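# Bag three colored balls, leave white ball in pan

## Task

Get the orange, blue and green balls completely into the bag so that each sits between the bag's two layers; each missing ball lowers the result. The attempt fails outright if any corner of the bag's opening sticks far out past the table edge. Balls only count if, at the finish, the white ball rests in the pan, the pan stands upright on open table, and the whole bag lies on the table with no part past the edge and no part in the pan. A ball does not count if a gripper still holds it or its fingers are closed snugly against it. A ball also does not count if it drops more than about a fingernail's width when a lip of the bag that is being held up is lowered. Nothing counts if it stays in place only because the robot is holding it at the end.

## Robot and tools

ROBOT AND FRAME. Two arms, left_arm and right_arm, each ending in a two-finger gripper. All poses use one scene frame: origin on the table top midway between the arms, +x pointing out over the table, +z up, and left_arm sitting on the +y side. The arm names do not match left and right in the images. Positions are in metres; orientations are quaternions written w first (qw, qx, qy, qz). A gripper's fingers extend along its own +z axis and close along its own y axis. The reported end_effector_position is the point between the finger pads, roughly 1 cm short of the fingertips. Reported hand positions can be slightly wrong, more so when the arm reaches far, and motions tend to stop a centimetre or so short, usually low.

THE 16-NUMBER ROW. Every motion command uses rows of 16 numbers, always covering both arms even if one is idle: left_arm x, y, z, qw, qx, qy, qz, opening, then right_arm x, y, z, qw, qx, qy, qz, opening. Positions and quaternions are absolute targets (poses) in the scene frame, not offsets. Opening runs from -1 (closed) to +1 (fully open, 0.094 m). To keep an arm still, repeat its last reported pose and desired opening exactly; to keep a gripper's orientation, repeat the same quaternion you intend, not the drifting one read back.

execute_actions(actions): actions is a list of up to 15 actions; each action is a list of up to 15 rows; each row is one control step of 1/30 s. An action always lasts 15 steps (0.5 s); if fewer rows are given, the last row repeats. An empty list just returns state and images. Any target lying more than 0.6 m from that gripper's current position along any of its own axes causes that action to be refused for both arms; a malformed action, or a first action failing this test against the latest reported state, cancels the whole call.

Per-step limit: each step the commanded pose is cut to at most 70 mm and 16 degrees away from the measured pose, then joints are driven by damped inverse kinematics, favouring position over orientation. Far targets therefore need several actions; after an action the arm stops at its last clipped pose, so send the remainder next.

move(target, speed, blocking): target is a single 16-number row of absolute poses. Both grippers travel in straight lines and finish together, taking 0.5 to 10 s (cut off at 10 s). speed is the top path speed in m/s, 0.002 to 0.5, default 0.25; rotation is capped at twice that in rad/s and takes the shorter way. Openings are applied when the move begins. Paths ignore obstacles and the other arm; grippers may lag, drift, or overshoot speed, especially near full arm extension. Faster contact and targets set deeper past a surface push harder. With blocking=false the call returns after 0.5 s while motion continues; use wait(0) to check, and call wait or stop before sending new rows or moves.

wait(seconds): 0 to 10 s, arms keep their last command; returns early if a running move ends. stop(): brakes the current move; it needs stopping distance, and fingers keep moving. zoom_image(camera, region): camera is cam_high, cam_left_wrist or cam_right_wrist; region is [x0, y0, x1, y1] in pixels from the top-left, at most 504 by 504. finished_scene(scene): ends the scene permanently; scene is 1 or omitted. The goal must already hold steadily.

RESULTS. Each result has a state line, left_arm: ... | right_arm: ..., with each gripper's position and quaternion; Hand target lines showing where each arm is currently being driven; Joint positions (last value is finger opening in metres); joint torques (noisy, offset, nonzero even in free air); grip_measured on the same -1..1 scale as the command (each gripper may read up to about 1 mm off). After a move, a move: line reports done, off_target, moving, held or fault, plus limits (paced = pose was clipped; held = a safety check blocked steps, after which the arm may jump faster), and each gripper's distance from its target. A pose unreachable line means the clearance check altered or blocked that arm's command. FAULT and OVER-TEMPERATURE FAULT lines mean an arm was stopped; MOTOR HOT warns from 75 °C. At 90 °C an arm halts for 10 s; at 100 °C it drops everything and falls.

Joint ranges (rad, base to gripper): waist -2.618 to 3.054, shoulder 0 to 3.142, elbow 0 to 3.142, wrist pitch -1.571 to 1.571, wrist yaw -1.571 to 1.571, wrist roll -2.094 to 2.094. Elbows stop just before straight.

GRIPPING. Fingers go to the commanded value except near -1 and +1. Hold by commanding below grip_measured: about 0.03 below for a firm hold, less for a gentle one. Pads give roughly 50 to 62 N, less on thin parts under 2 mm, with a brief spike on first contact.

CAMERAS. Images arrive in order cam_high (896x504, fixed pinhole), cam_left_wrist and cam_right_wrist (504x504 fisheye on each hand). Calibration intrinsics and world-to-camera transforms are given, but may be off by a few degrees and millimetres.

AVOID. Knocking or placing anything off the table (fails the task), letting the arms collide or push on each other, drops, slips, slams and hard shoves, leaving the bag hanging over the edge or in the pan, and long heavy holds that overheat motors. Expect occasional outside tugs on held items or nudges to loose objects. Release balls before finishing and leave nothing dependent on the grippers.

Each tool is called by a JSON object that holds its "op" and its "data", one argument or row to a line.

## Session

{"op": "execute_actions", "data": {
  "actions": []
}}

Scene clock: 0.00 s.
left_arm: end_effector_position=(+0.4264, +0.3006, +0.4125) grip_measured=+1.000 end_effector_quat_wxyz=(+0.710, +0.032, +0.702, -0.038) | right_arm: end_effector_position=(+0.4073, -0.2979, +0.4084) grip_measured=+1.000 end_effector_quat_wxyz=(+0.707, -0.021, +0.707, +0.023)
Joint positions: left_arm=[-0.013  1.06   1.063  0.009  0.007 -0.007  0.094] | right_arm=[ 0.008  1.049  1.052 -0.003  0.015  0.003  0.094]
Joint velocities: left_arm=[ 0.002 -0.002 -0.007  0.051  0.007  0.066  0.   ] | right_arm=[-0.007 -0.022  0.007 -0.037 -0.022  0.022  0.   ]
Joint torques (N m, as the arm reports them, + toward a larger angle): no reading
Hand target (left_arm): +0.424, +0.301, +0.419; +0.715, +0.032, +0.697, -0.038
Hand target (right_arm): +0.405, -0.298, +0.416; +0.712, -0.020, +0.701, +0.023

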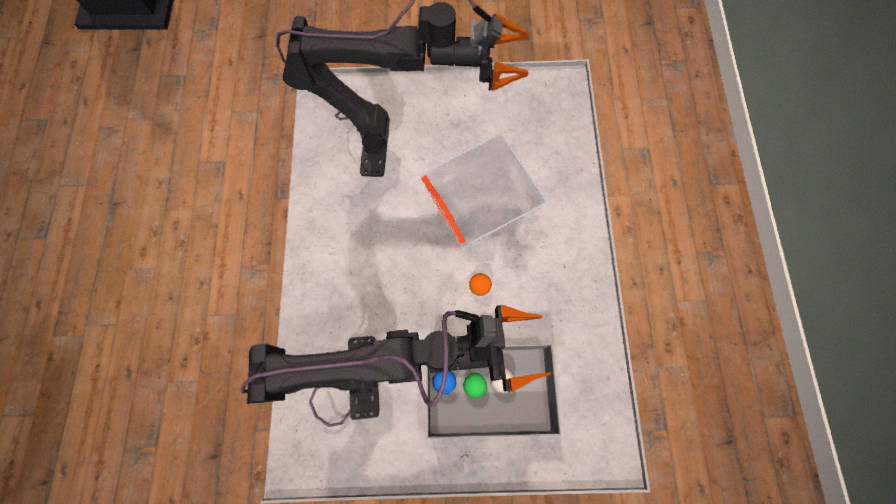

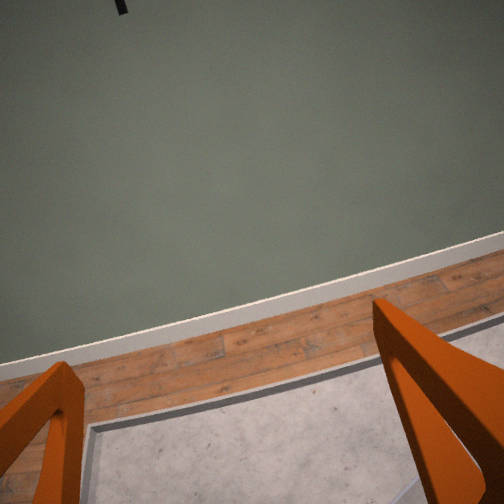

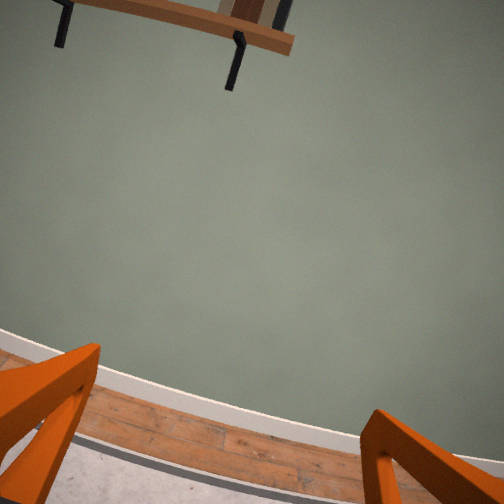

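{"op": "zoom_image", "data": {
  "camera": "cam_high",
  "region": [400, 110, 580, 320]
}}

{"op": "zoom_image", "data": {
  "camera": "cam_high",
  "region": [400, 300, 600, 460]
}}

Region (400, 110, 580, 320) of cam_high's 896x504 image, scaled by 2.400, with more detail than that image has; it fills the left 432 columns of this view, and the rest is white.

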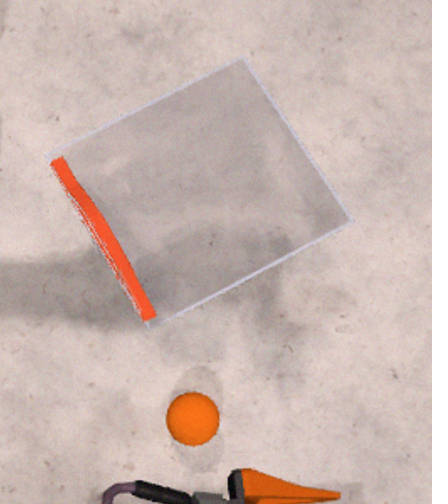

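Region (400, 300, 600, 460) of cam_high's 896x504 image, scaled by 2.520, with more detail than that image has; it fills the top 403 rows of this view, and the rest is white.

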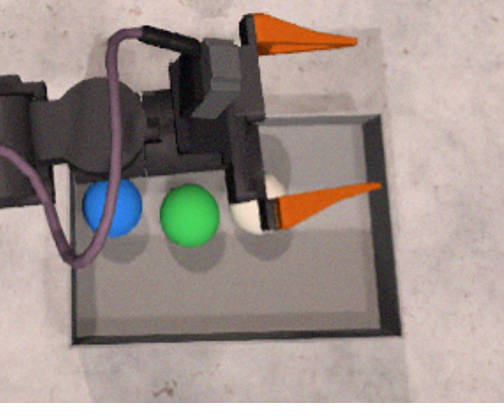

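{"op": "move", "data": {
  "target": [0.23,0.13,0.16,0,0.520,0.854,0,1, 0.33,-0.25,0.30,0.3,0,0.954,0,1],
  "speed": 0.25
}}

Scene clock: 38.37 s.
left_arm: end_effector_position=(+0.2294, +0.1338, +0.1463) grip_measured=+1.000 end_effector_quat_wxyz=(-0.008, +0.516, +0.857, +0.005) | right_arm: end_effector_position=(+0.3313, -0.2541, +0.2941) grip_measured=+1.000 end_effector_quat_wxyz=(+0.301, -0.004, +0.954, -0.010)
Joint positions: left_arm=[-0.756  1.598  1.406 -1.396 -0.005  0.248  0.094] | right_arm=[ 0.279  1.332  1.605 -1.266  0.213  0.275  0.094]
Joint velocities: left_arm=[ 0.002  0.017  0.012 -0.022 -0.007 -0.037  0.   ] | right_arm=[ 0.007 -0.007  0.007  0.037 -0.007 -0.022  0.   ]
Joint torques (N m, as the arm reports them, + toward a larger angle): left_arm=[-0.41 -7.42  9.29 -0.11  0.11 -0.05] | right_arm=[ 0.85 -3.7   9.49  0.91  0.09  0.09]
Hand target (left_arm): +0.228, +0.129, +0.155; -0.002, +0.514, +0.858, -0.005
Hand target (right_arm): +0.330, -0.251, +0.300; +0.302, -0.004, +0.953, -0.005
Off the commanded pose (left_arm): 0.014 m, 1 deg.
Off the commanded pose (right_arm): 0.007 m, 1 deg.
move: off_target (left_arm)
camera_calibration (this result's frames):
cam_left_wrist: T_world_to_cam=[[-0.961729, -0.265348, 0.0683204, 0.233464], [-0.178556, 0.796054, 0.578287, -0.11896], [-0.207834, 0.543957, -0.812967, 0.200925], [0, 0, 0, 1]] pos_world=[0.245047, 0.047353, 0.216189]
cam_right_wrist: T_world_to_cam=[[0.231748, -0.950659, 0.206255, -0.380914], [-0.928433, -0.279441, -0.244796, 0.366057], [0.290353, -0.134763, -0.947383, 0.27014], [0, 0, 0, 1]] pos_world=[0.3497, -0.223423, 0.4241]

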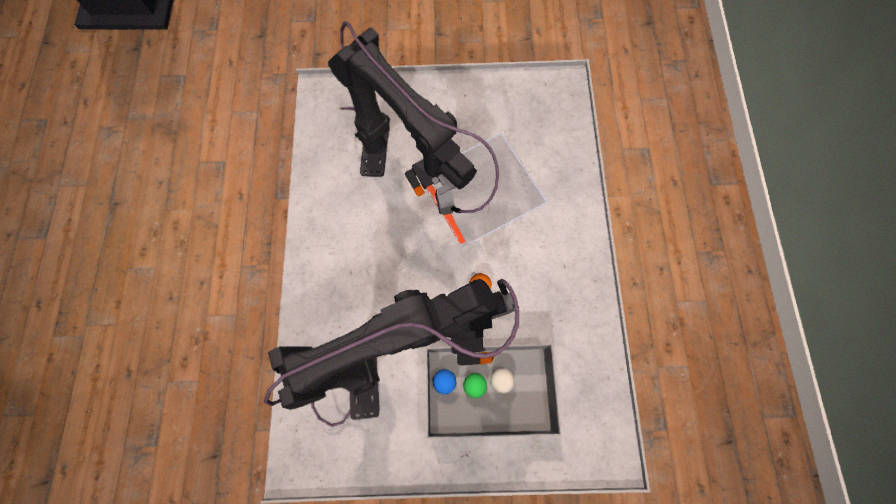

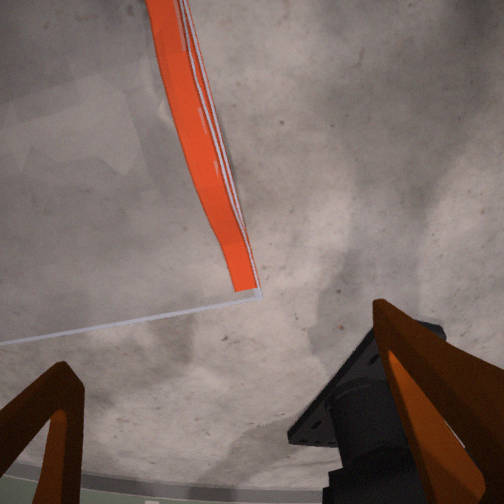

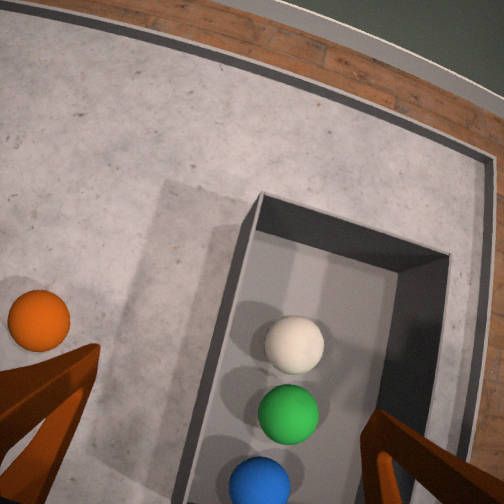

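{"op": "zoom_image", "data": {
  "camera": "cam_left_wrist",
  "region": [120, 0, 320, 320]
}}

Region (120, 0, 320, 320) of cam_left_wrist's 504x504 image, scaled by 1.575, with more detail than that image has; it fills the left 315 columns of this view, and the rest is white.

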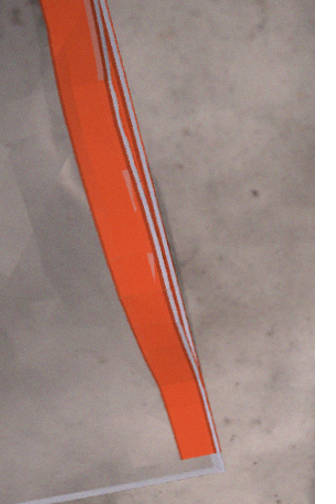

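{"op": "move", "data": {
  "target": [0.30,0.28,0.22,0,0.0,1,0,1, 0.12,-0.01,0.09,0.530,-0.3135,0.7568,0.2195,1],
  "speed": 0.25
}}

Scene clock: 63.83 s.
left_arm: end_effector_position=(+0.3047, +0.2801, +0.2072) grip_measured=+1.000 end_effector_quat_wxyz=(+0.038, +0.010, +0.999, -0.006) | right_arm: end_effector_position=(+0.1187, -0.0062, +0.0939) grip_measured=+1.000 end_effector_quat_wxyz=(+0.529, -0.305, +0.758, +0.230)
Joint positions: left_arm=[-0.139  1.519  1.571 -1.545 -0.004 -0.199  0.094] | right_arm=[1.625 1.396 0.302 0.575 0.83  0.426 0.094]
Joint velocities: left_arm=[-0.007 -0.007 -0.002 -0.007  0.007  0.081  0.   ] | right_arm=[ 0.002 -0.007 -0.017  0.051  0.007  0.037  0.   ]
Joint torques (N m, as the arm reports them, + toward a larger angle): left_arm=[ 0.5  -8.05  8.83  0.15 -0.01 -0.08] | right_arm=[ 0.39 -3.11  4.83  1.62  0.32 -0.06]
Hand target (left_arm): +0.304, +0.282, +0.220; +0.055, +0.001, +0.998, -0.009
Hand target (right_arm): +0.119, -0.010, +0.090; +0.532, -0.309, +0.756, +0.223
Off the commanded pose (left_arm): 0.014 m, 5 deg.
Off the commanded pose (right_arm): 0.006 m, 2 deg.
joint sent to its limit (left arm) — the command would take joint 4 (wrist pitch) past its lower limit, so that joint was sent only as far as its limit.
move: off_target (left_arm)
camera_calibration (this result's frames):
cam_left_wrist: T_world_to_cam=[[-0.240589, -0.968859, 0.0585602, 0.31991], [-0.83371, 0.23717, 0.498676, 0.115494], [-0.497035, 0.0711538, -0.864808, 0.417798], [0, 0, 0, 1]] pos_world=[0.380916, 0.252828, 0.284987]
cam_right_wrist: T_world_to_cam=[[0.737047, -0.623946, 0.259717, -0.117692], [-0.253604, -0.611541, -0.749468, 0.154185], [0.626455, 0.486528, -0.60897, 0.107792], [0, 0, 0, 1]] pos_world=[0.0583202, -0.0315868, 0.211766]

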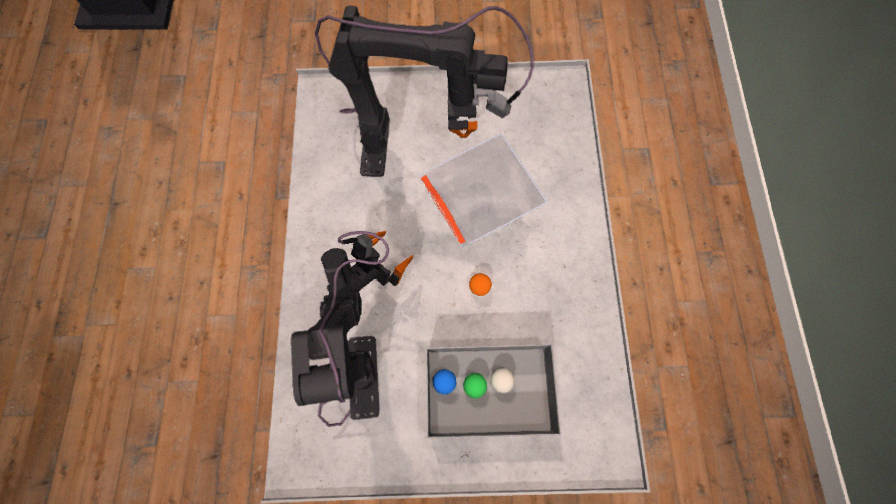

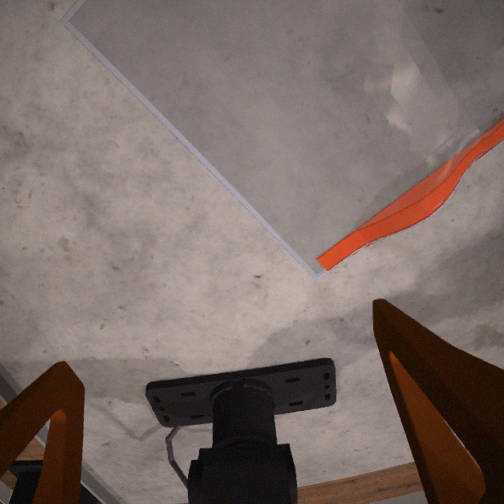

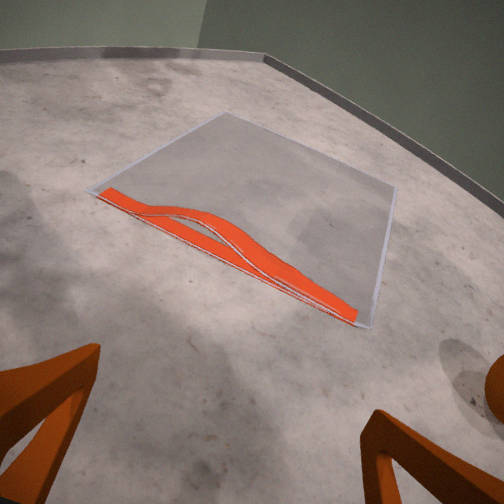

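{"op": "zoom_image", "data": {
  "camera": "cam_right_wrist",
  "region": [80, 160, 380, 340]
}}

Region (80, 160, 380, 340) of cam_right_wrist's 504x504 image, scaled by 1.680, with more detail than that image has; it fills the top 302 rows of this view, and the rest is white.

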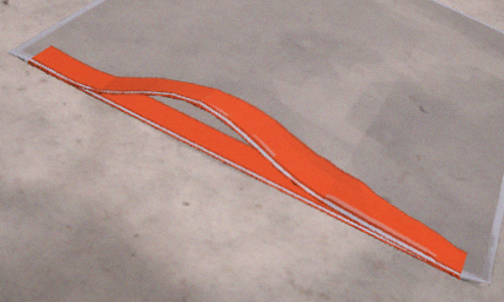

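{"op": "move", "data": {
  "target": [0.30,0.28,0.207,0.038,0.01,0.999,0,-0.15, 0.25,-0.13,0.16,0,-0.309,0.951,0,1],
  "speed": 0.3
}}

{"op": "move", "data": {
  "target": [0.195,0.127,0.09,0.2196,0.53,0.7568,0.3135,-0.15, 0.331,-0.10,0.13,0,-0.309,0.951,0,1],
  "speed": 0.25
}}

Scene clock: 134.93 s.
left_arm: end_effector_position=(+0.3045, +0.2791, +0.2072) grip_measured=-0.147 end_effector_quat_wxyz=(+0.038, +0.012, +0.999, -0.006) | right_arm: end_effector_position=(+0.2486, -0.1317, +0.1520) grip_measured=+1.000 end_effector_quat_wxyz=(-0.003, -0.313, +0.950, -0.013)
Joint positions: left_arm=[-0.143  1.519  1.571 -1.545 -0.005 -0.199  0.04 ] | right_arm=[ 0.659  1.674  1.51  -1.423  0.022  0.09   0.094]
Joint velocities: left_arm=[ 0.002  0.012  0.007  0.007 -0.037  0.007 -0.   ] | right_arm=[-0.022 -0.022  0.007 -0.007  0.066 -0.037  0.   ]
Joint torques (N m, as the arm reports them, + toward a larger angle): left_arm=[-0.63 -7.42  4.78  0.31 -0.12 -0.06] | right_arm=[-0.44 -7.29  9.45 -0.06 -0.06 -0.15]
Hand target (left_arm): +0.300, +0.280, +0.207; +0.038, +0.010, +0.999, -0.000
Hand target (right_arm): +0.251, -0.130, +0.159; +0.001, -0.314, +0.949, -0.007
Off the commanded pose (left_arm): 0.005 m, 1 deg.
Off the commanded pose (right_arm): 0.008 m, 2 deg.
move: done
camera_calibration (this result's frames):
cam_left_wrist: T_world_to_cam=[[-0.244951, -0.967834, 0.0574215, 0.320172], [-0.832763, 0.240355, 0.498734, 0.114362], [-0.496493, 0.0743467, -0.864851, 0.416716], [0, 0, 0, 1]] pos_world=[0.380559, 0.251404, 0.284976]
cam_right_wrist: T_world_to_cam=[[0.805259, -0.591763, 0.0370809, -0.285701], [-0.565855, -0.748312, 0.346176, 0.0469908], [-0.177106, -0.299744, -0.937437, 0.269015], [0, 0, 0, 1]] pos_world=[0.304298, -0.0532679, 0.246512]

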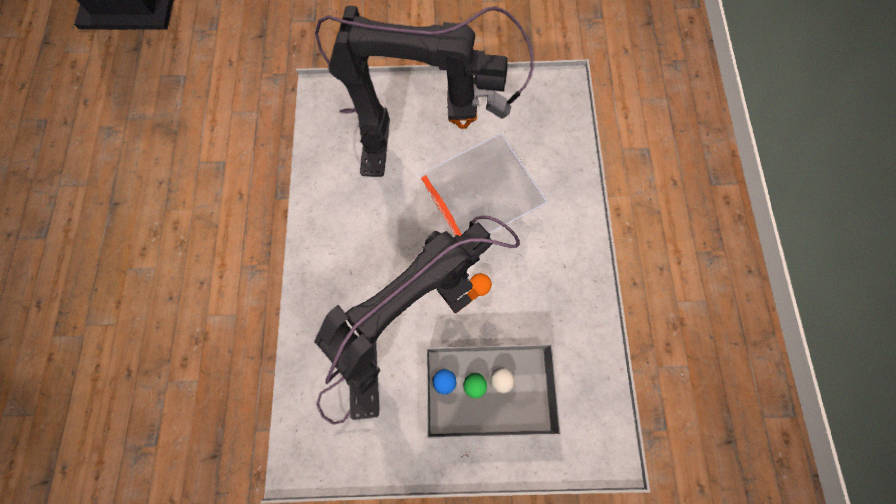

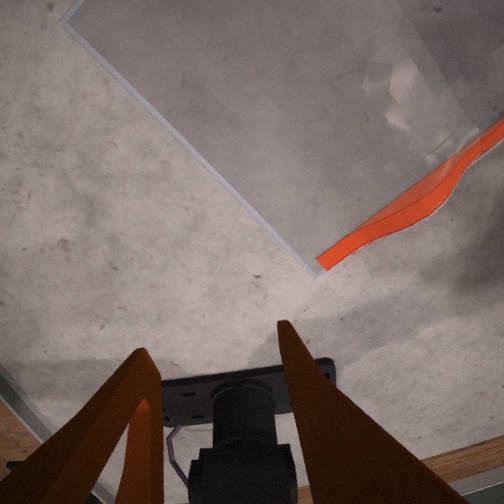

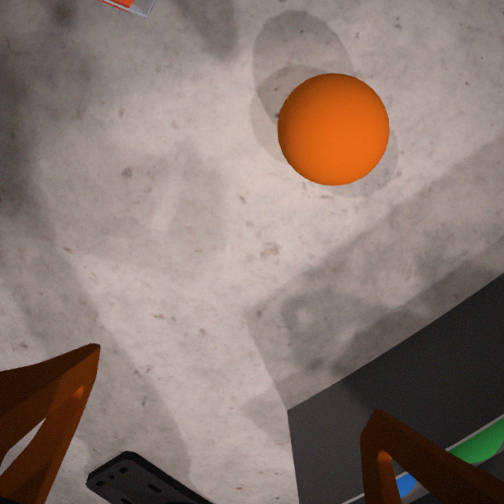

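Scene clock: 138.20 s.
left_arm: end_effector_position=(+0.1847, +0.1254, +0.0898) grip_measured=-0.147 end_effector_quat_wxyz=(+0.204, +0.535, +0.762, +0.303) | right_arm: end_effector_position=(+0.3218, -0.1034, +0.1238) grip_measured=+1.000 end_effector_quat_wxyz=(-0.016, -0.309, +0.951, -0.010)
Joint positions: left_arm=[-1.386  1.638  1.019 -1.185 -0.716 -0.328  0.04 ] | right_arm=[ 0.578  1.986  1.793 -1.414  0.009  0.017  0.094]
Joint velocities: left_arm=[-0.002 -0.007 -0.017 -0.007 -0.037 -0.037 -0.001] | right_arm=[-0.017  0.002 -0.002 -0.051  0.007 -0.081  0.   ]
Joint torques (N m, as the arm reports them, + toward a larger angle): left_arm=[-0.31 -6.68  3.93 -0.06 -0.54 -0.07] | right_arm=[ -0.67 -10.53   9.38   0.18  -0.13  -0.09]
Hand target (left_arm): +0.187, +0.125, +0.088; +0.216, +0.531, +0.759, +0.307
Hand target (right_arm): +0.330, -0.100, +0.130; -0.000, -0.309, +0.951, -0.000
Off the commanded pose (left_arm): 0.010 m, 2 deg.
Off the commanded pose (right_arm): 0.012 m, 2 deg.
move: off_target (right_arm)
camera_calibration (this result's frames):
cam_left_wrist: T_world_to_cam=[[-0.789685, -0.0497414, -0.611493, 0.194363], [-0.483433, 0.66413, 0.570284, -0.0140073], [0.377744, 0.745961, -0.5485, -0.00700288], [0, 0, 0, 1]] pos_world=[0.149359, 0.0241944, 0.122998]
cam_right_wrist: T_world_to_cam=[[0.800981, -0.598434, 0.01749, -0.323658], [-0.562929, -0.742871, 0.36229, 0.116939], [-0.203814, -0.300033, -0.931901, 0.271946], [0, 0, 0, 1]] pos_world=[0.380498, -0.0252246, 0.216721]

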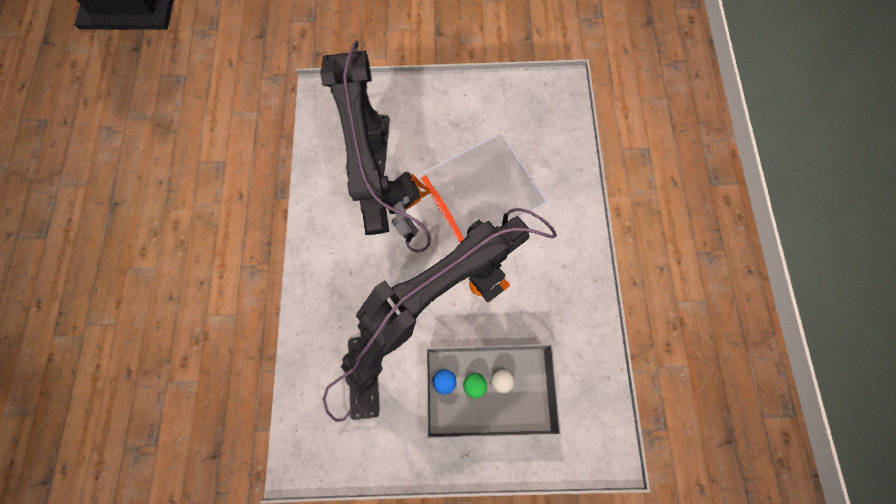

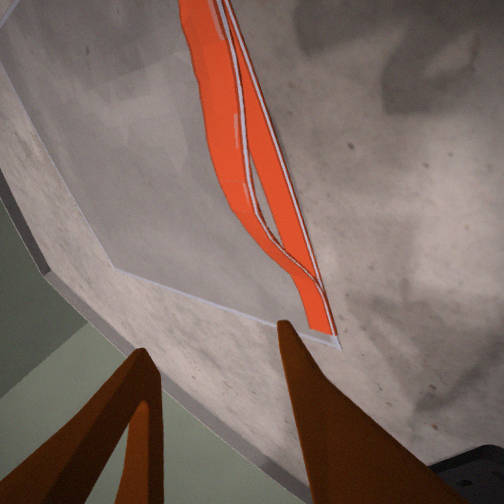

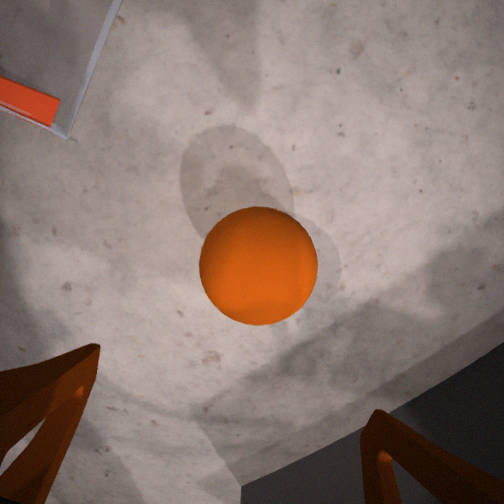

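{"op": "move", "data": {
  "target": [0.200,0.126,0.045,0.2196,0.53,0.7568,0.3135,-0.15, 0.345,-0.091,0.075,0,-0.309,0.951,0,1],
  "speed": 0.1
}}

Scene clock: 152.67 s.
left_arm: end_effector_position=(+0.1957, +0.1230, +0.0465) grip_measured=-0.147 end_effector_quat_wxyz=(+0.213, +0.531, +0.761, +0.306) | right_arm: end_effector_position=(+0.3406, -0.0891, +0.0761) grip_measured=+1.000 end_effector_quat_wxyz=(-0.005, -0.311, +0.950, -0.006)
Joint positions: left_arm=[-1.355  1.722  0.914 -0.964 -0.742 -0.293  0.04 ] | right_arm=[ 0.578  2.068  1.723 -1.241  0.008  0.014  0.094]
Joint velocities: left_arm=[-0.002 -0.007  0.007 -0.051  0.007 -0.022  0.   ] | right_arm=[-0.007  0.007  0.002  0.037 -0.007 -0.037  0.   ]
Joint torques (N m, as the arm reports them, + toward a larger angle): left_arm=[ 0.69 -7.03  3.47  0.   -0.54  0.1 ] | right_arm=[ -1.1  -11.59   6.08   0.29  -0.1   -0.1 ]
Hand target (left_arm): +0.200, +0.126, +0.045; +0.220, +0.530, +0.757, +0.313
Hand target (right_arm): +0.345, -0.091, +0.075; -0.000, -0.309, +0.951, -0.000
Off the commanded pose (left_arm): 0.005 m, 1 deg.
Off the commanded pose (right_arm): 0.005 m, 1 deg.
move: done
camera_calibration (this result's frames):
cam_left_wrist: T_world_to_cam=[[-0.776927, -0.0536889, -0.627298, 0.175175], [-0.495116, 0.667558, 0.556081, 0.0200418], [0.388902, 0.742619, -0.545226, -0.0350178], [0, 0, 0, 1]] pos_world=[0.15964, 0.0220308, 0.0796494]
cam_right_wrist: T_world_to_cam=[[0.802672, -0.595968, 0.0232472, -0.330166], [-0.566492, -0.749621, 0.34228, 0.157611], [-0.186561, -0.287908, -0.93931, 0.231362], [0, 0, 0, 1]] pos_world=[0.397464, -0.0120085, 0.171049]

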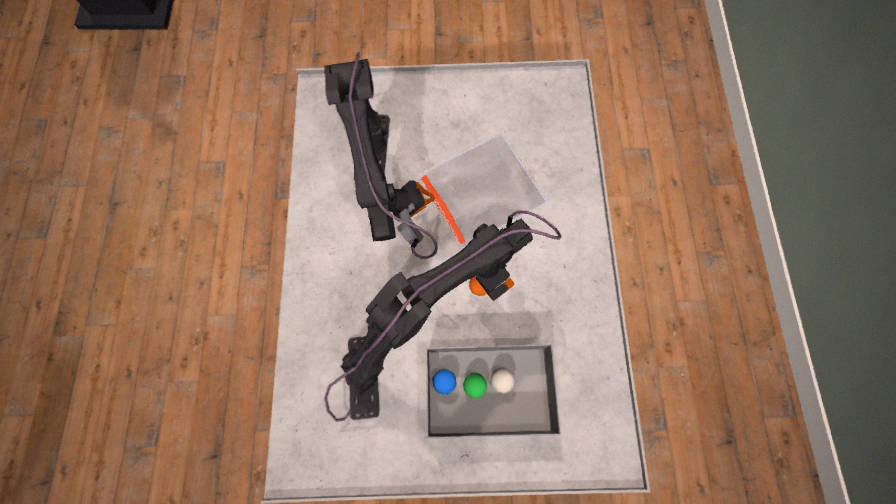

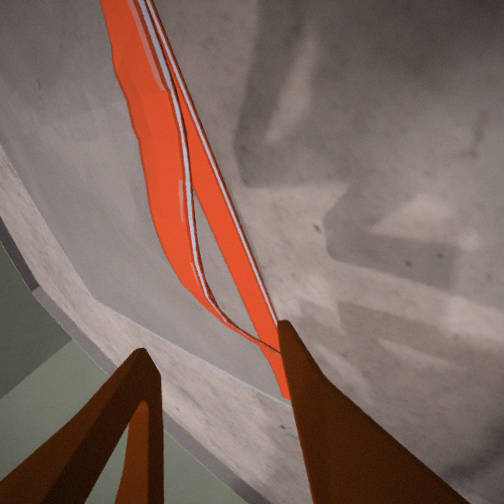

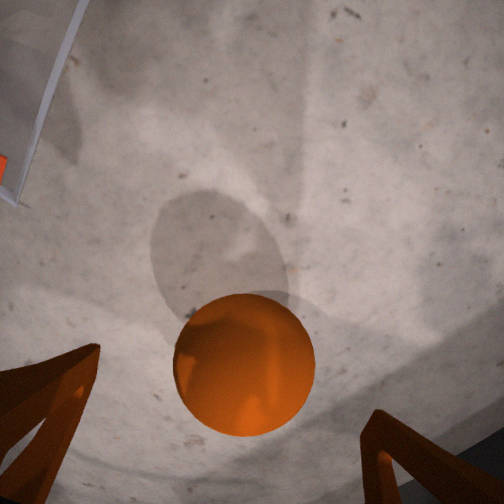

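{"op": "move", "data": {
  "target": [0.212,0.130,0.032,0.2196,0.53,0.7568,0.3135,-0.15, 0.345,-0.092,0.031,0,-0.309,0.951,0,1],
  "speed": 0.06
}}

Scene clock: 172.43 s.
left_arm: end_effector_position=(+0.2082, +0.1259, +0.0343) grip_measured=-0.147 end_effector_quat_wxyz=(+0.215, +0.531, +0.761, +0.304) | right_arm: end_effector_position=(+0.3425, -0.0911, +0.0336) grip_measured=+1.000 end_effector_quat_wxyz=(-0.003, -0.309, +0.951, -0.005)
Joint positions: left_arm=[-1.305  1.731  0.87  -0.86  -0.751 -0.225  0.04 ] | right_arm=[ 0.571  2.095  1.594 -1.079  0.008  0.011  0.094]
Joint velocities: left_arm=[-0.002  0.012  0.002  0.066 -0.022  0.066  0.   ] | right_arm=[ 0.007  0.017 -0.012 -0.066 -0.007  0.022  0.   ]
Joint torques (N m, as the arm reports them, + toward a larger angle): left_arm=[ 0.64 -6.8   3.3   0.11 -0.56  0.11] | right_arm=[ -0.61 -11.68   5.82   0.27  -0.07  -0.08]
Hand target (left_arm): +0.212, +0.130, +0.032; +0.220, +0.530, +0.757, +0.314
Hand target (right_arm): +0.345, -0.092, +0.031; -0.000, -0.309, +0.951, -0.000
Off the commanded pose (left_arm): 0.006 m, 1 deg.
Off the commanded pose (right_arm): 0.004 m, 1 deg.
move: done
camera_calibration (this result's frames):
cam_left_wrist: T_world_to_cam=[[-0.77637, -0.0555448, -0.627825, 0.177558], [-0.494776, 0.670779, 0.552496, 0.0307228], [0.390444, 0.739575, -0.548255, -0.0485081], [0, 0, 0, 1]] pos_world=[0.171992, 0.0251296, 0.0679067]
cam_right_wrist: T_world_to_cam=[[0.800081, -0.599407, 0.0241389, -0.331375], [-0.570793, -0.748273, 0.338056, 0.173413], [-0.184571, -0.28425, -0.940816, 0.190898], [0, 0, 0, 1]] pos_world=[0.399344, -0.014605, 0.128976]

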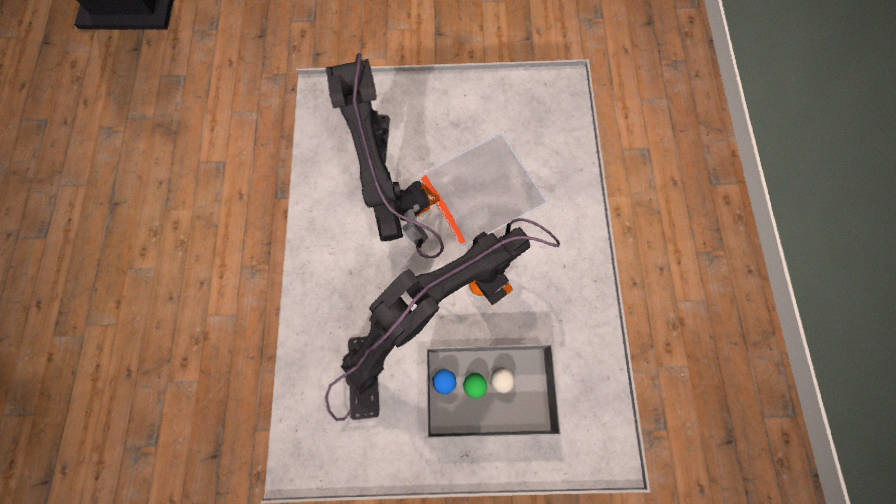

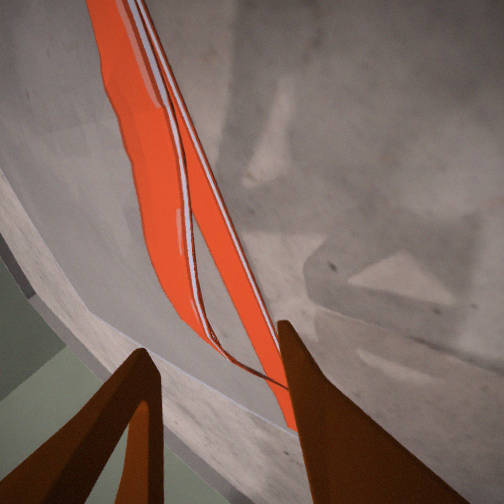

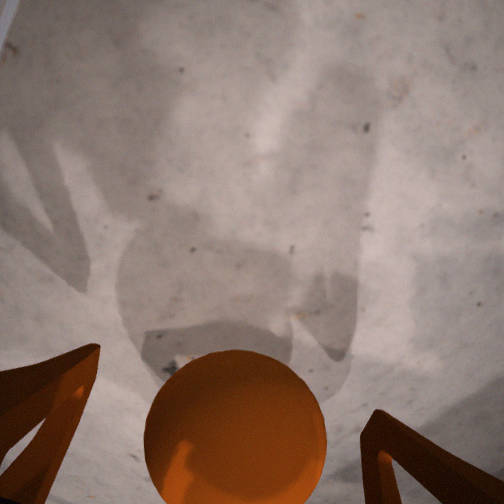

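{"op": "move", "data": {
  "target": [0.240,0.141,0.031,0.2196,0.53,0.7568,0.3135,-0.15, 0.345,-0.092,0.031,0,-0.309,0.951,0,0.22],
  "speed": 0.04
}}

Scene clock: 175.87 s.
left_arm: end_effector_position=(+0.2369, +0.1383, +0.0275) grip_measured=-0.147 end_effector_quat_wxyz=(+0.207, +0.534, +0.758, +0.311) | right_arm: end_effector_position=(+0.3428, -0.0909, +0.0336) grip_measured=+0.222 end_effector_quat_wxyz=(-0.002, -0.309, +0.951, -0.005)
Joint positions: left_arm=[-1.184  1.719  0.824 -0.734 -0.765 -0.06   0.04 ] | right_arm=[ 0.571  2.095  1.594 -1.077  0.008  0.011  0.057]
Joint velocities: left_arm=[-0.007 -0.007 -0.012  0.051 -0.007  0.007 -0.   ] | right_arm=[-0.012 -0.007 -0.012  0.022 -0.022  0.007  0.   ]
Joint torques (N m, as the arm reports them, + toward a larger angle): left_arm=[ 0.62 -9.11  3.32  0.28 -0.56  0.12] | right_arm=[ -0.58 -11.63   5.75   0.26  -0.08  -0.1 ]
Hand target (left_arm): +0.241, +0.141, +0.031; +0.220, +0.530, +0.757, +0.314
Hand target (right_arm): +0.345, -0.092, +0.031; -0.000, -0.309, +0.951, -0.000
Off the commanded pose (left_arm): 0.005 m, 2 deg.
Off the commanded pose (right_arm): 0.004 m, 1 deg.
move: done
camera_calibration (this result's frames):
cam_left_wrist: T_world_to_cam=[[-0.779455, -0.0414844, -0.625083, 0.194962], [-0.491969, 0.658269, 0.56978, 0.0409888], [0.387836, 0.751639, -0.5335, -0.0741005], [0, 0, 0, 1]] pos_world=[0.200868, 0.0368031, 0.0589802]
cam_right_wrist: T_world_to_cam=[[0.800051, -0.599429, 0.0245738, -0.33149], [-0.571206, -0.74858, 0.336676, 0.173918], [-0.183418, -0.283394, -0.9413, 0.190714], [0, 0, 0, 1]] pos_world=[0.399532, -0.0144656, 0.129111]

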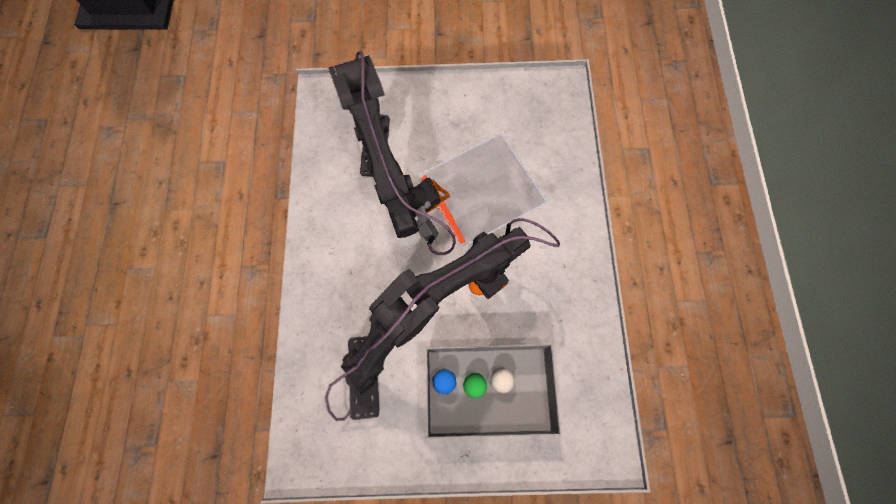

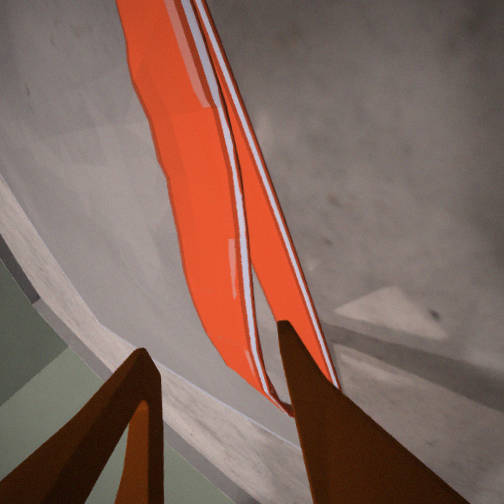

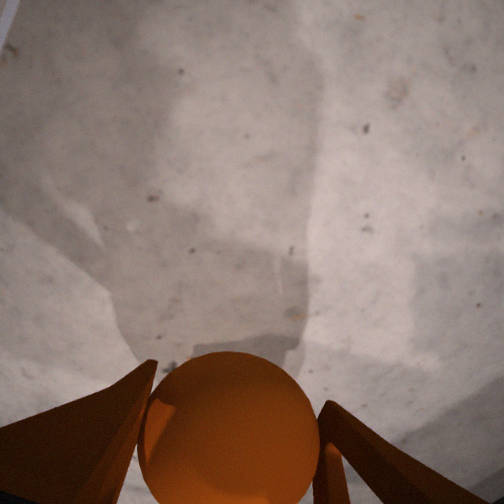

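{"op": "move", "data": {
  "target": [0.252,0.145,0.036,0.2196,0.53,0.7568,0.3135,-0.15, 0.345,-0.092,0.031,0,-0.309,0.951,0,0.12],
  "speed": 0.03
}}

Scene clock: 181.40 s.
left_arm: end_effector_position=(+0.2492, +0.1407, +0.0334) grip_measured=-0.147 end_effector_quat_wxyz=(+0.210, +0.534, +0.759, +0.309) | right_arm: end_effector_position=(+0.3428, -0.0909, +0.0336) grip_measured=+0.124 end_effector_quat_wxyz=(-0.002, -0.309, +0.951, -0.005)
Joint positions: left_arm=[-1.136  1.693  0.824 -0.707 -0.766  0.009  0.04 ] | right_arm=[ 0.571  2.095  1.594 -1.077  0.008  0.011  0.053]
Joint velocities: left_arm=[ 0.002 -0.002 -0.002 -0.081 -0.022  0.007  0.   ] | right_arm=[ 0.002  0.002  0.002 -0.081  0.022 -0.051 -0.001]
Joint torques (N m, as the arm reports them, + toward a larger angle): left_arm=[ 0.61 -8.98  3.11  0.39 -0.56  0.11] | right_arm=[ -0.66 -11.7    5.69   0.27  -0.06  -0.1 ]
Hand target (left_arm): +0.252, +0.145, +0.036; +0.220, +0.530, +0.757, +0.314
Hand target (right_arm): +0.345, -0.092, +0.031; -0.000, -0.309, +0.951, -0.000
Off the commanded pose (left_arm): 0.006 m, 1 deg.
Off the commanded pose (right_arm): 0.004 m, 1 deg.
move: done
camera_calibration (this result's frames):
cam_left_wrist: T_world_to_cam=[[-0.778722, -0.0447941, -0.625768, 0.208598], [-0.492206, 0.662098, 0.565119, 0.0417731], [0.389006, 0.748077, -0.537638, -0.0771314], [0, 0, 0, 1]] pos_world=[0.213005, 0.0393864, 0.0654581]
cam_right_wrist: T_world_to_cam=[[0.800051, -0.599429, 0.0245738, -0.33149], [-0.571206, -0.74858, 0.336676, 0.173918], [-0.183418, -0.283394, -0.9413, 0.190714], [0, 0, 0, 1]] pos_world=[0.399532, -0.0144656, 0.129111]

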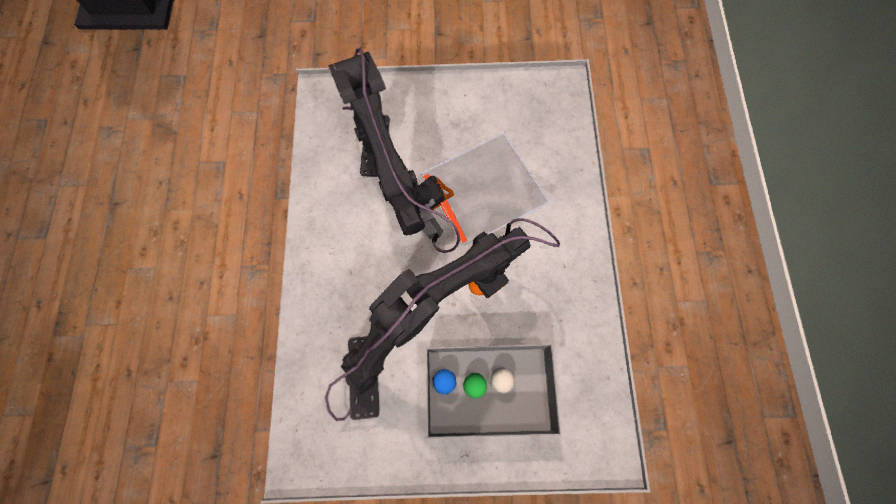

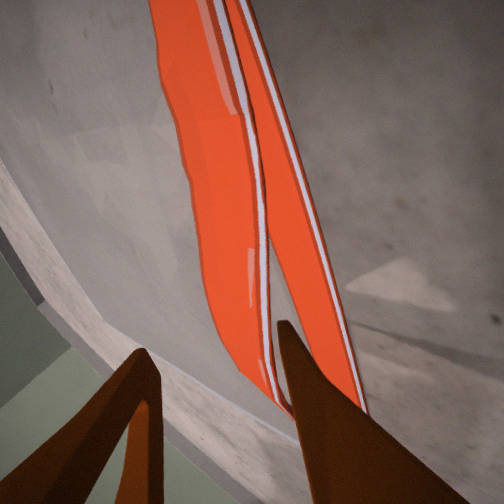

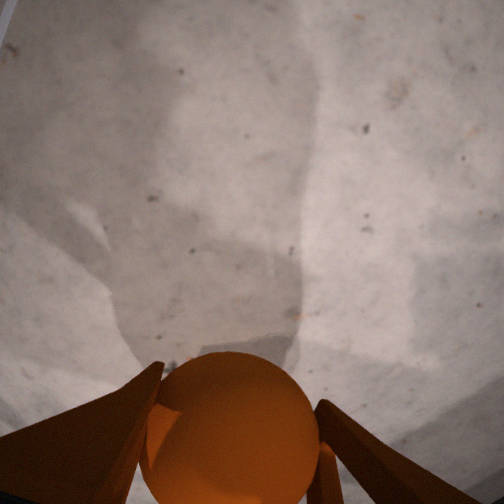

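{"op": "move", "data": {
  "target": [0.252,0.145,0.036,0.2196,0.53,0.7568,0.3135,-1, 0.345,-0.092,0.031,0,-0.309,0.951,0,0.05],
  "speed": 0.03
}}

Scene clock: 186.67 s.
left_arm: end_effector_position=(+0.2493, +0.1403, +0.0334) grip_measured=-0.979 end_effector_quat_wxyz=(+0.210, +0.535, +0.758, +0.309) | right_arm: end_effector_position=(+0.3428, -0.0909, +0.0336) grip_measured=+0.057 end_effector_quat_wxyz=(-0.002, -0.309, +0.951, -0.005)
Joint positions: left_arm=[-1.136  1.693  0.824 -0.705 -0.766  0.012  0.001] | right_arm=[ 0.571  2.095  1.594 -1.077  0.008  0.01   0.05 ]
Joint velocities: left_arm=[-0.002  0.007  0.002  0.051  0.037 -0.051 -0.   ] | right_arm=[ 0.007 -0.012 -0.007 -0.066 -0.007 -0.007 -0.001]
Joint torques (N m, as the arm reports them, + toward a larger angle): left_arm=[ 0.58 -8.94  2.98  0.39 -0.56  0.08] | right_arm=[ -0.48 -11.7    5.76   0.27  -0.07  -0.12]
Hand target (left_arm): +0.252, +0.145, +0.036; +0.219, +0.530, +0.757, +0.314
Hand target (right_arm): +0.345, -0.092, +0.031; -0.000, -0.309, +0.951, -0.000
Off the commanded pose (left_arm): 0.006 m, 1 deg.
Off the commanded pose (right_arm): 0.004 m, 1 deg.
move: done
camera_calibration (this result's frames):
cam_left_wrist: T_world_to_cam=[[-0.77894, -0.0425922, -0.62565, 0.208425], [-0.490467, 0.663067, 0.565496, 0.0414927], [0.390762, 0.747348, -0.537379, -0.0772622], [0, 0, 0, 1]] pos_world=[0.212892, 0.0391066, 0.065418]
cam_right_wrist: T_world_to_cam=[[0.800279, -0.599124, 0.0245701, -0.33154], [-0.570919, -0.748798, 0.336678, 0.1738], [-0.183314, -0.283464, -0.941299, 0.190672], [0, 0, 0, 1]] pos_world=[0.399503, -0.0144441, 0.129111]

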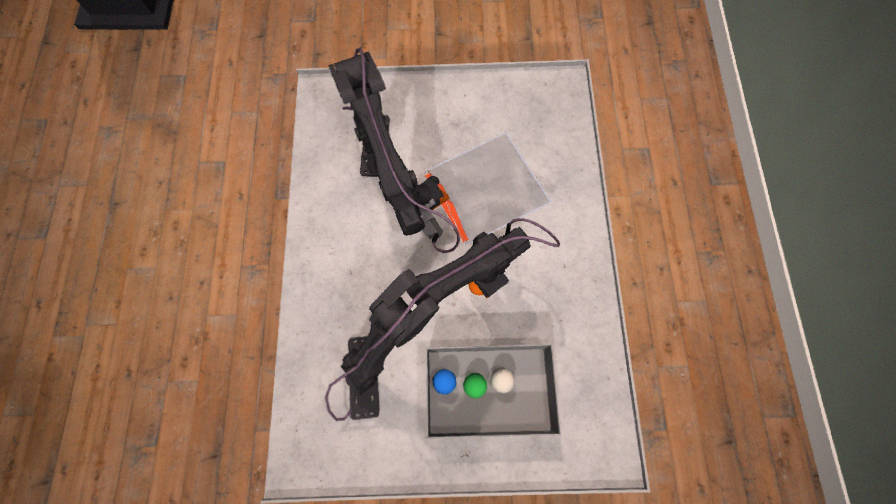

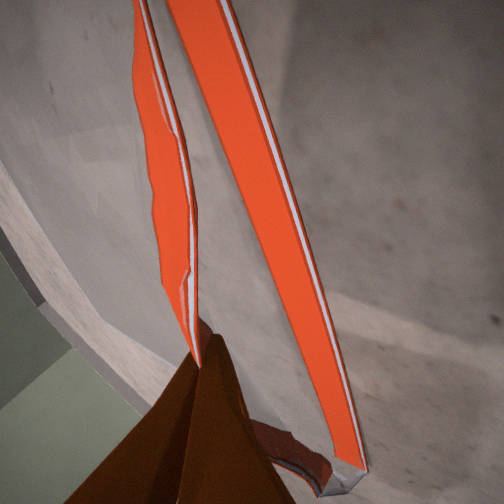

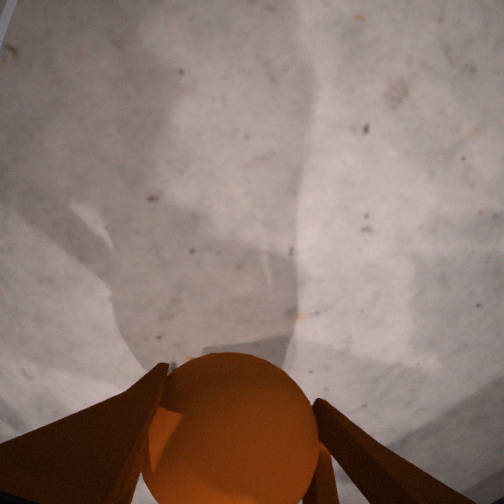

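{"op": "move", "data": {
  "target": [0.255,0.146,0.075,0.2196,0.53,0.7568,0.3135,-1, 0.33,-0.10,0.10,0,-0.309,0.951,0,0.03],
  "speed": 0.05
}}

Scene clock: 192.50 s.
left_arm: end_effector_position=(+0.2488, +0.1501, +0.0613) grip_measured=-0.979 end_effector_quat_wxyz=(+0.205, +0.537, +0.756, +0.312) | right_arm: end_effector_position=(+0.3270, -0.1026, +0.0848) grip_measured=+0.038 end_effector_quat_wxyz=(-0.014, -0.309, +0.951, -0.009)
Joint positions: left_arm=[-1.124  1.601  0.854 -0.828 -0.766  0.031  0.001] | right_arm=[ 0.571  2.005  1.666 -1.263  0.008  0.01   0.049]
Joint velocities: left_arm=[ 0.002  0.002 -0.007 -0.066 -0.037  0.037 -0.001] | right_arm=[ 0.002 -0.012 -0.002  0.066 -0.066  0.051  0.   ]
Joint torques (N m, as the arm reports them, + toward a larger angle): left_arm=[ 0.66 -8.37  8.25 -0.03 -0.56  0.12] | right_arm=[ -0.07 -12.78   9.26  -0.15  -0.08  -0.05]
Hand target (left_arm): +0.255, +0.146, +0.075; +0.220, +0.530, +0.757, +0.314
Hand target (right_arm): +0.330, -0.100, +0.100; +0.000, -0.309, +0.951, -0.000
Off the commanded pose (left_arm): 0.016 m, 2 deg.
Off the commanded pose (right_arm): 0.016 m, 2 deg.
move: off_target (left_arm, right_arm)
camera_calibration (this result's frames):
cam_left_wrist: T_world_to_cam=[[-0.782082, -0.0334587, -0.622276, 0.225088], [-0.486731, 0.656364, 0.576436, 0.0184407], [0.389153, 0.753702, -0.529616, -0.0703849], [0, 0, 0, 1]] pos_world=[0.212403, 0.0484766, 0.0921599]
cam_right_wrist: T_world_to_cam=[[0.800687, -0.598821, 0.0177048, -0.326712], [-0.564214, -0.74382, 0.358323, 0.13526], [-0.201402, -0.296894, -0.93343, 0.236548], [0, 0, 0, 1]] pos_world=[0.385551, -0.0248031, 0.178118]

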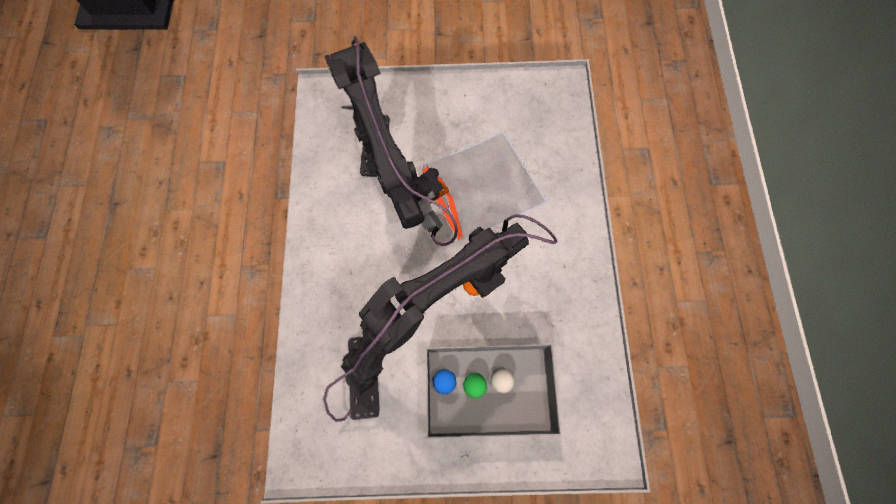

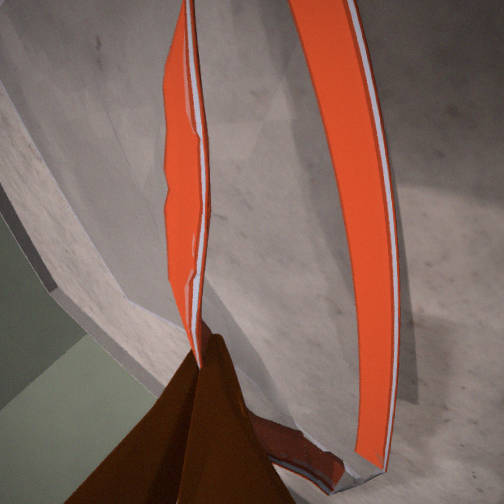

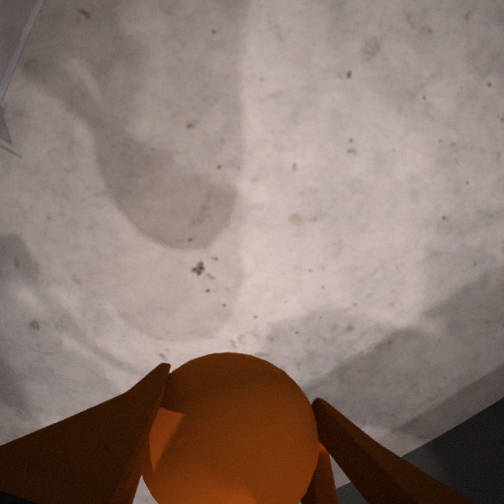

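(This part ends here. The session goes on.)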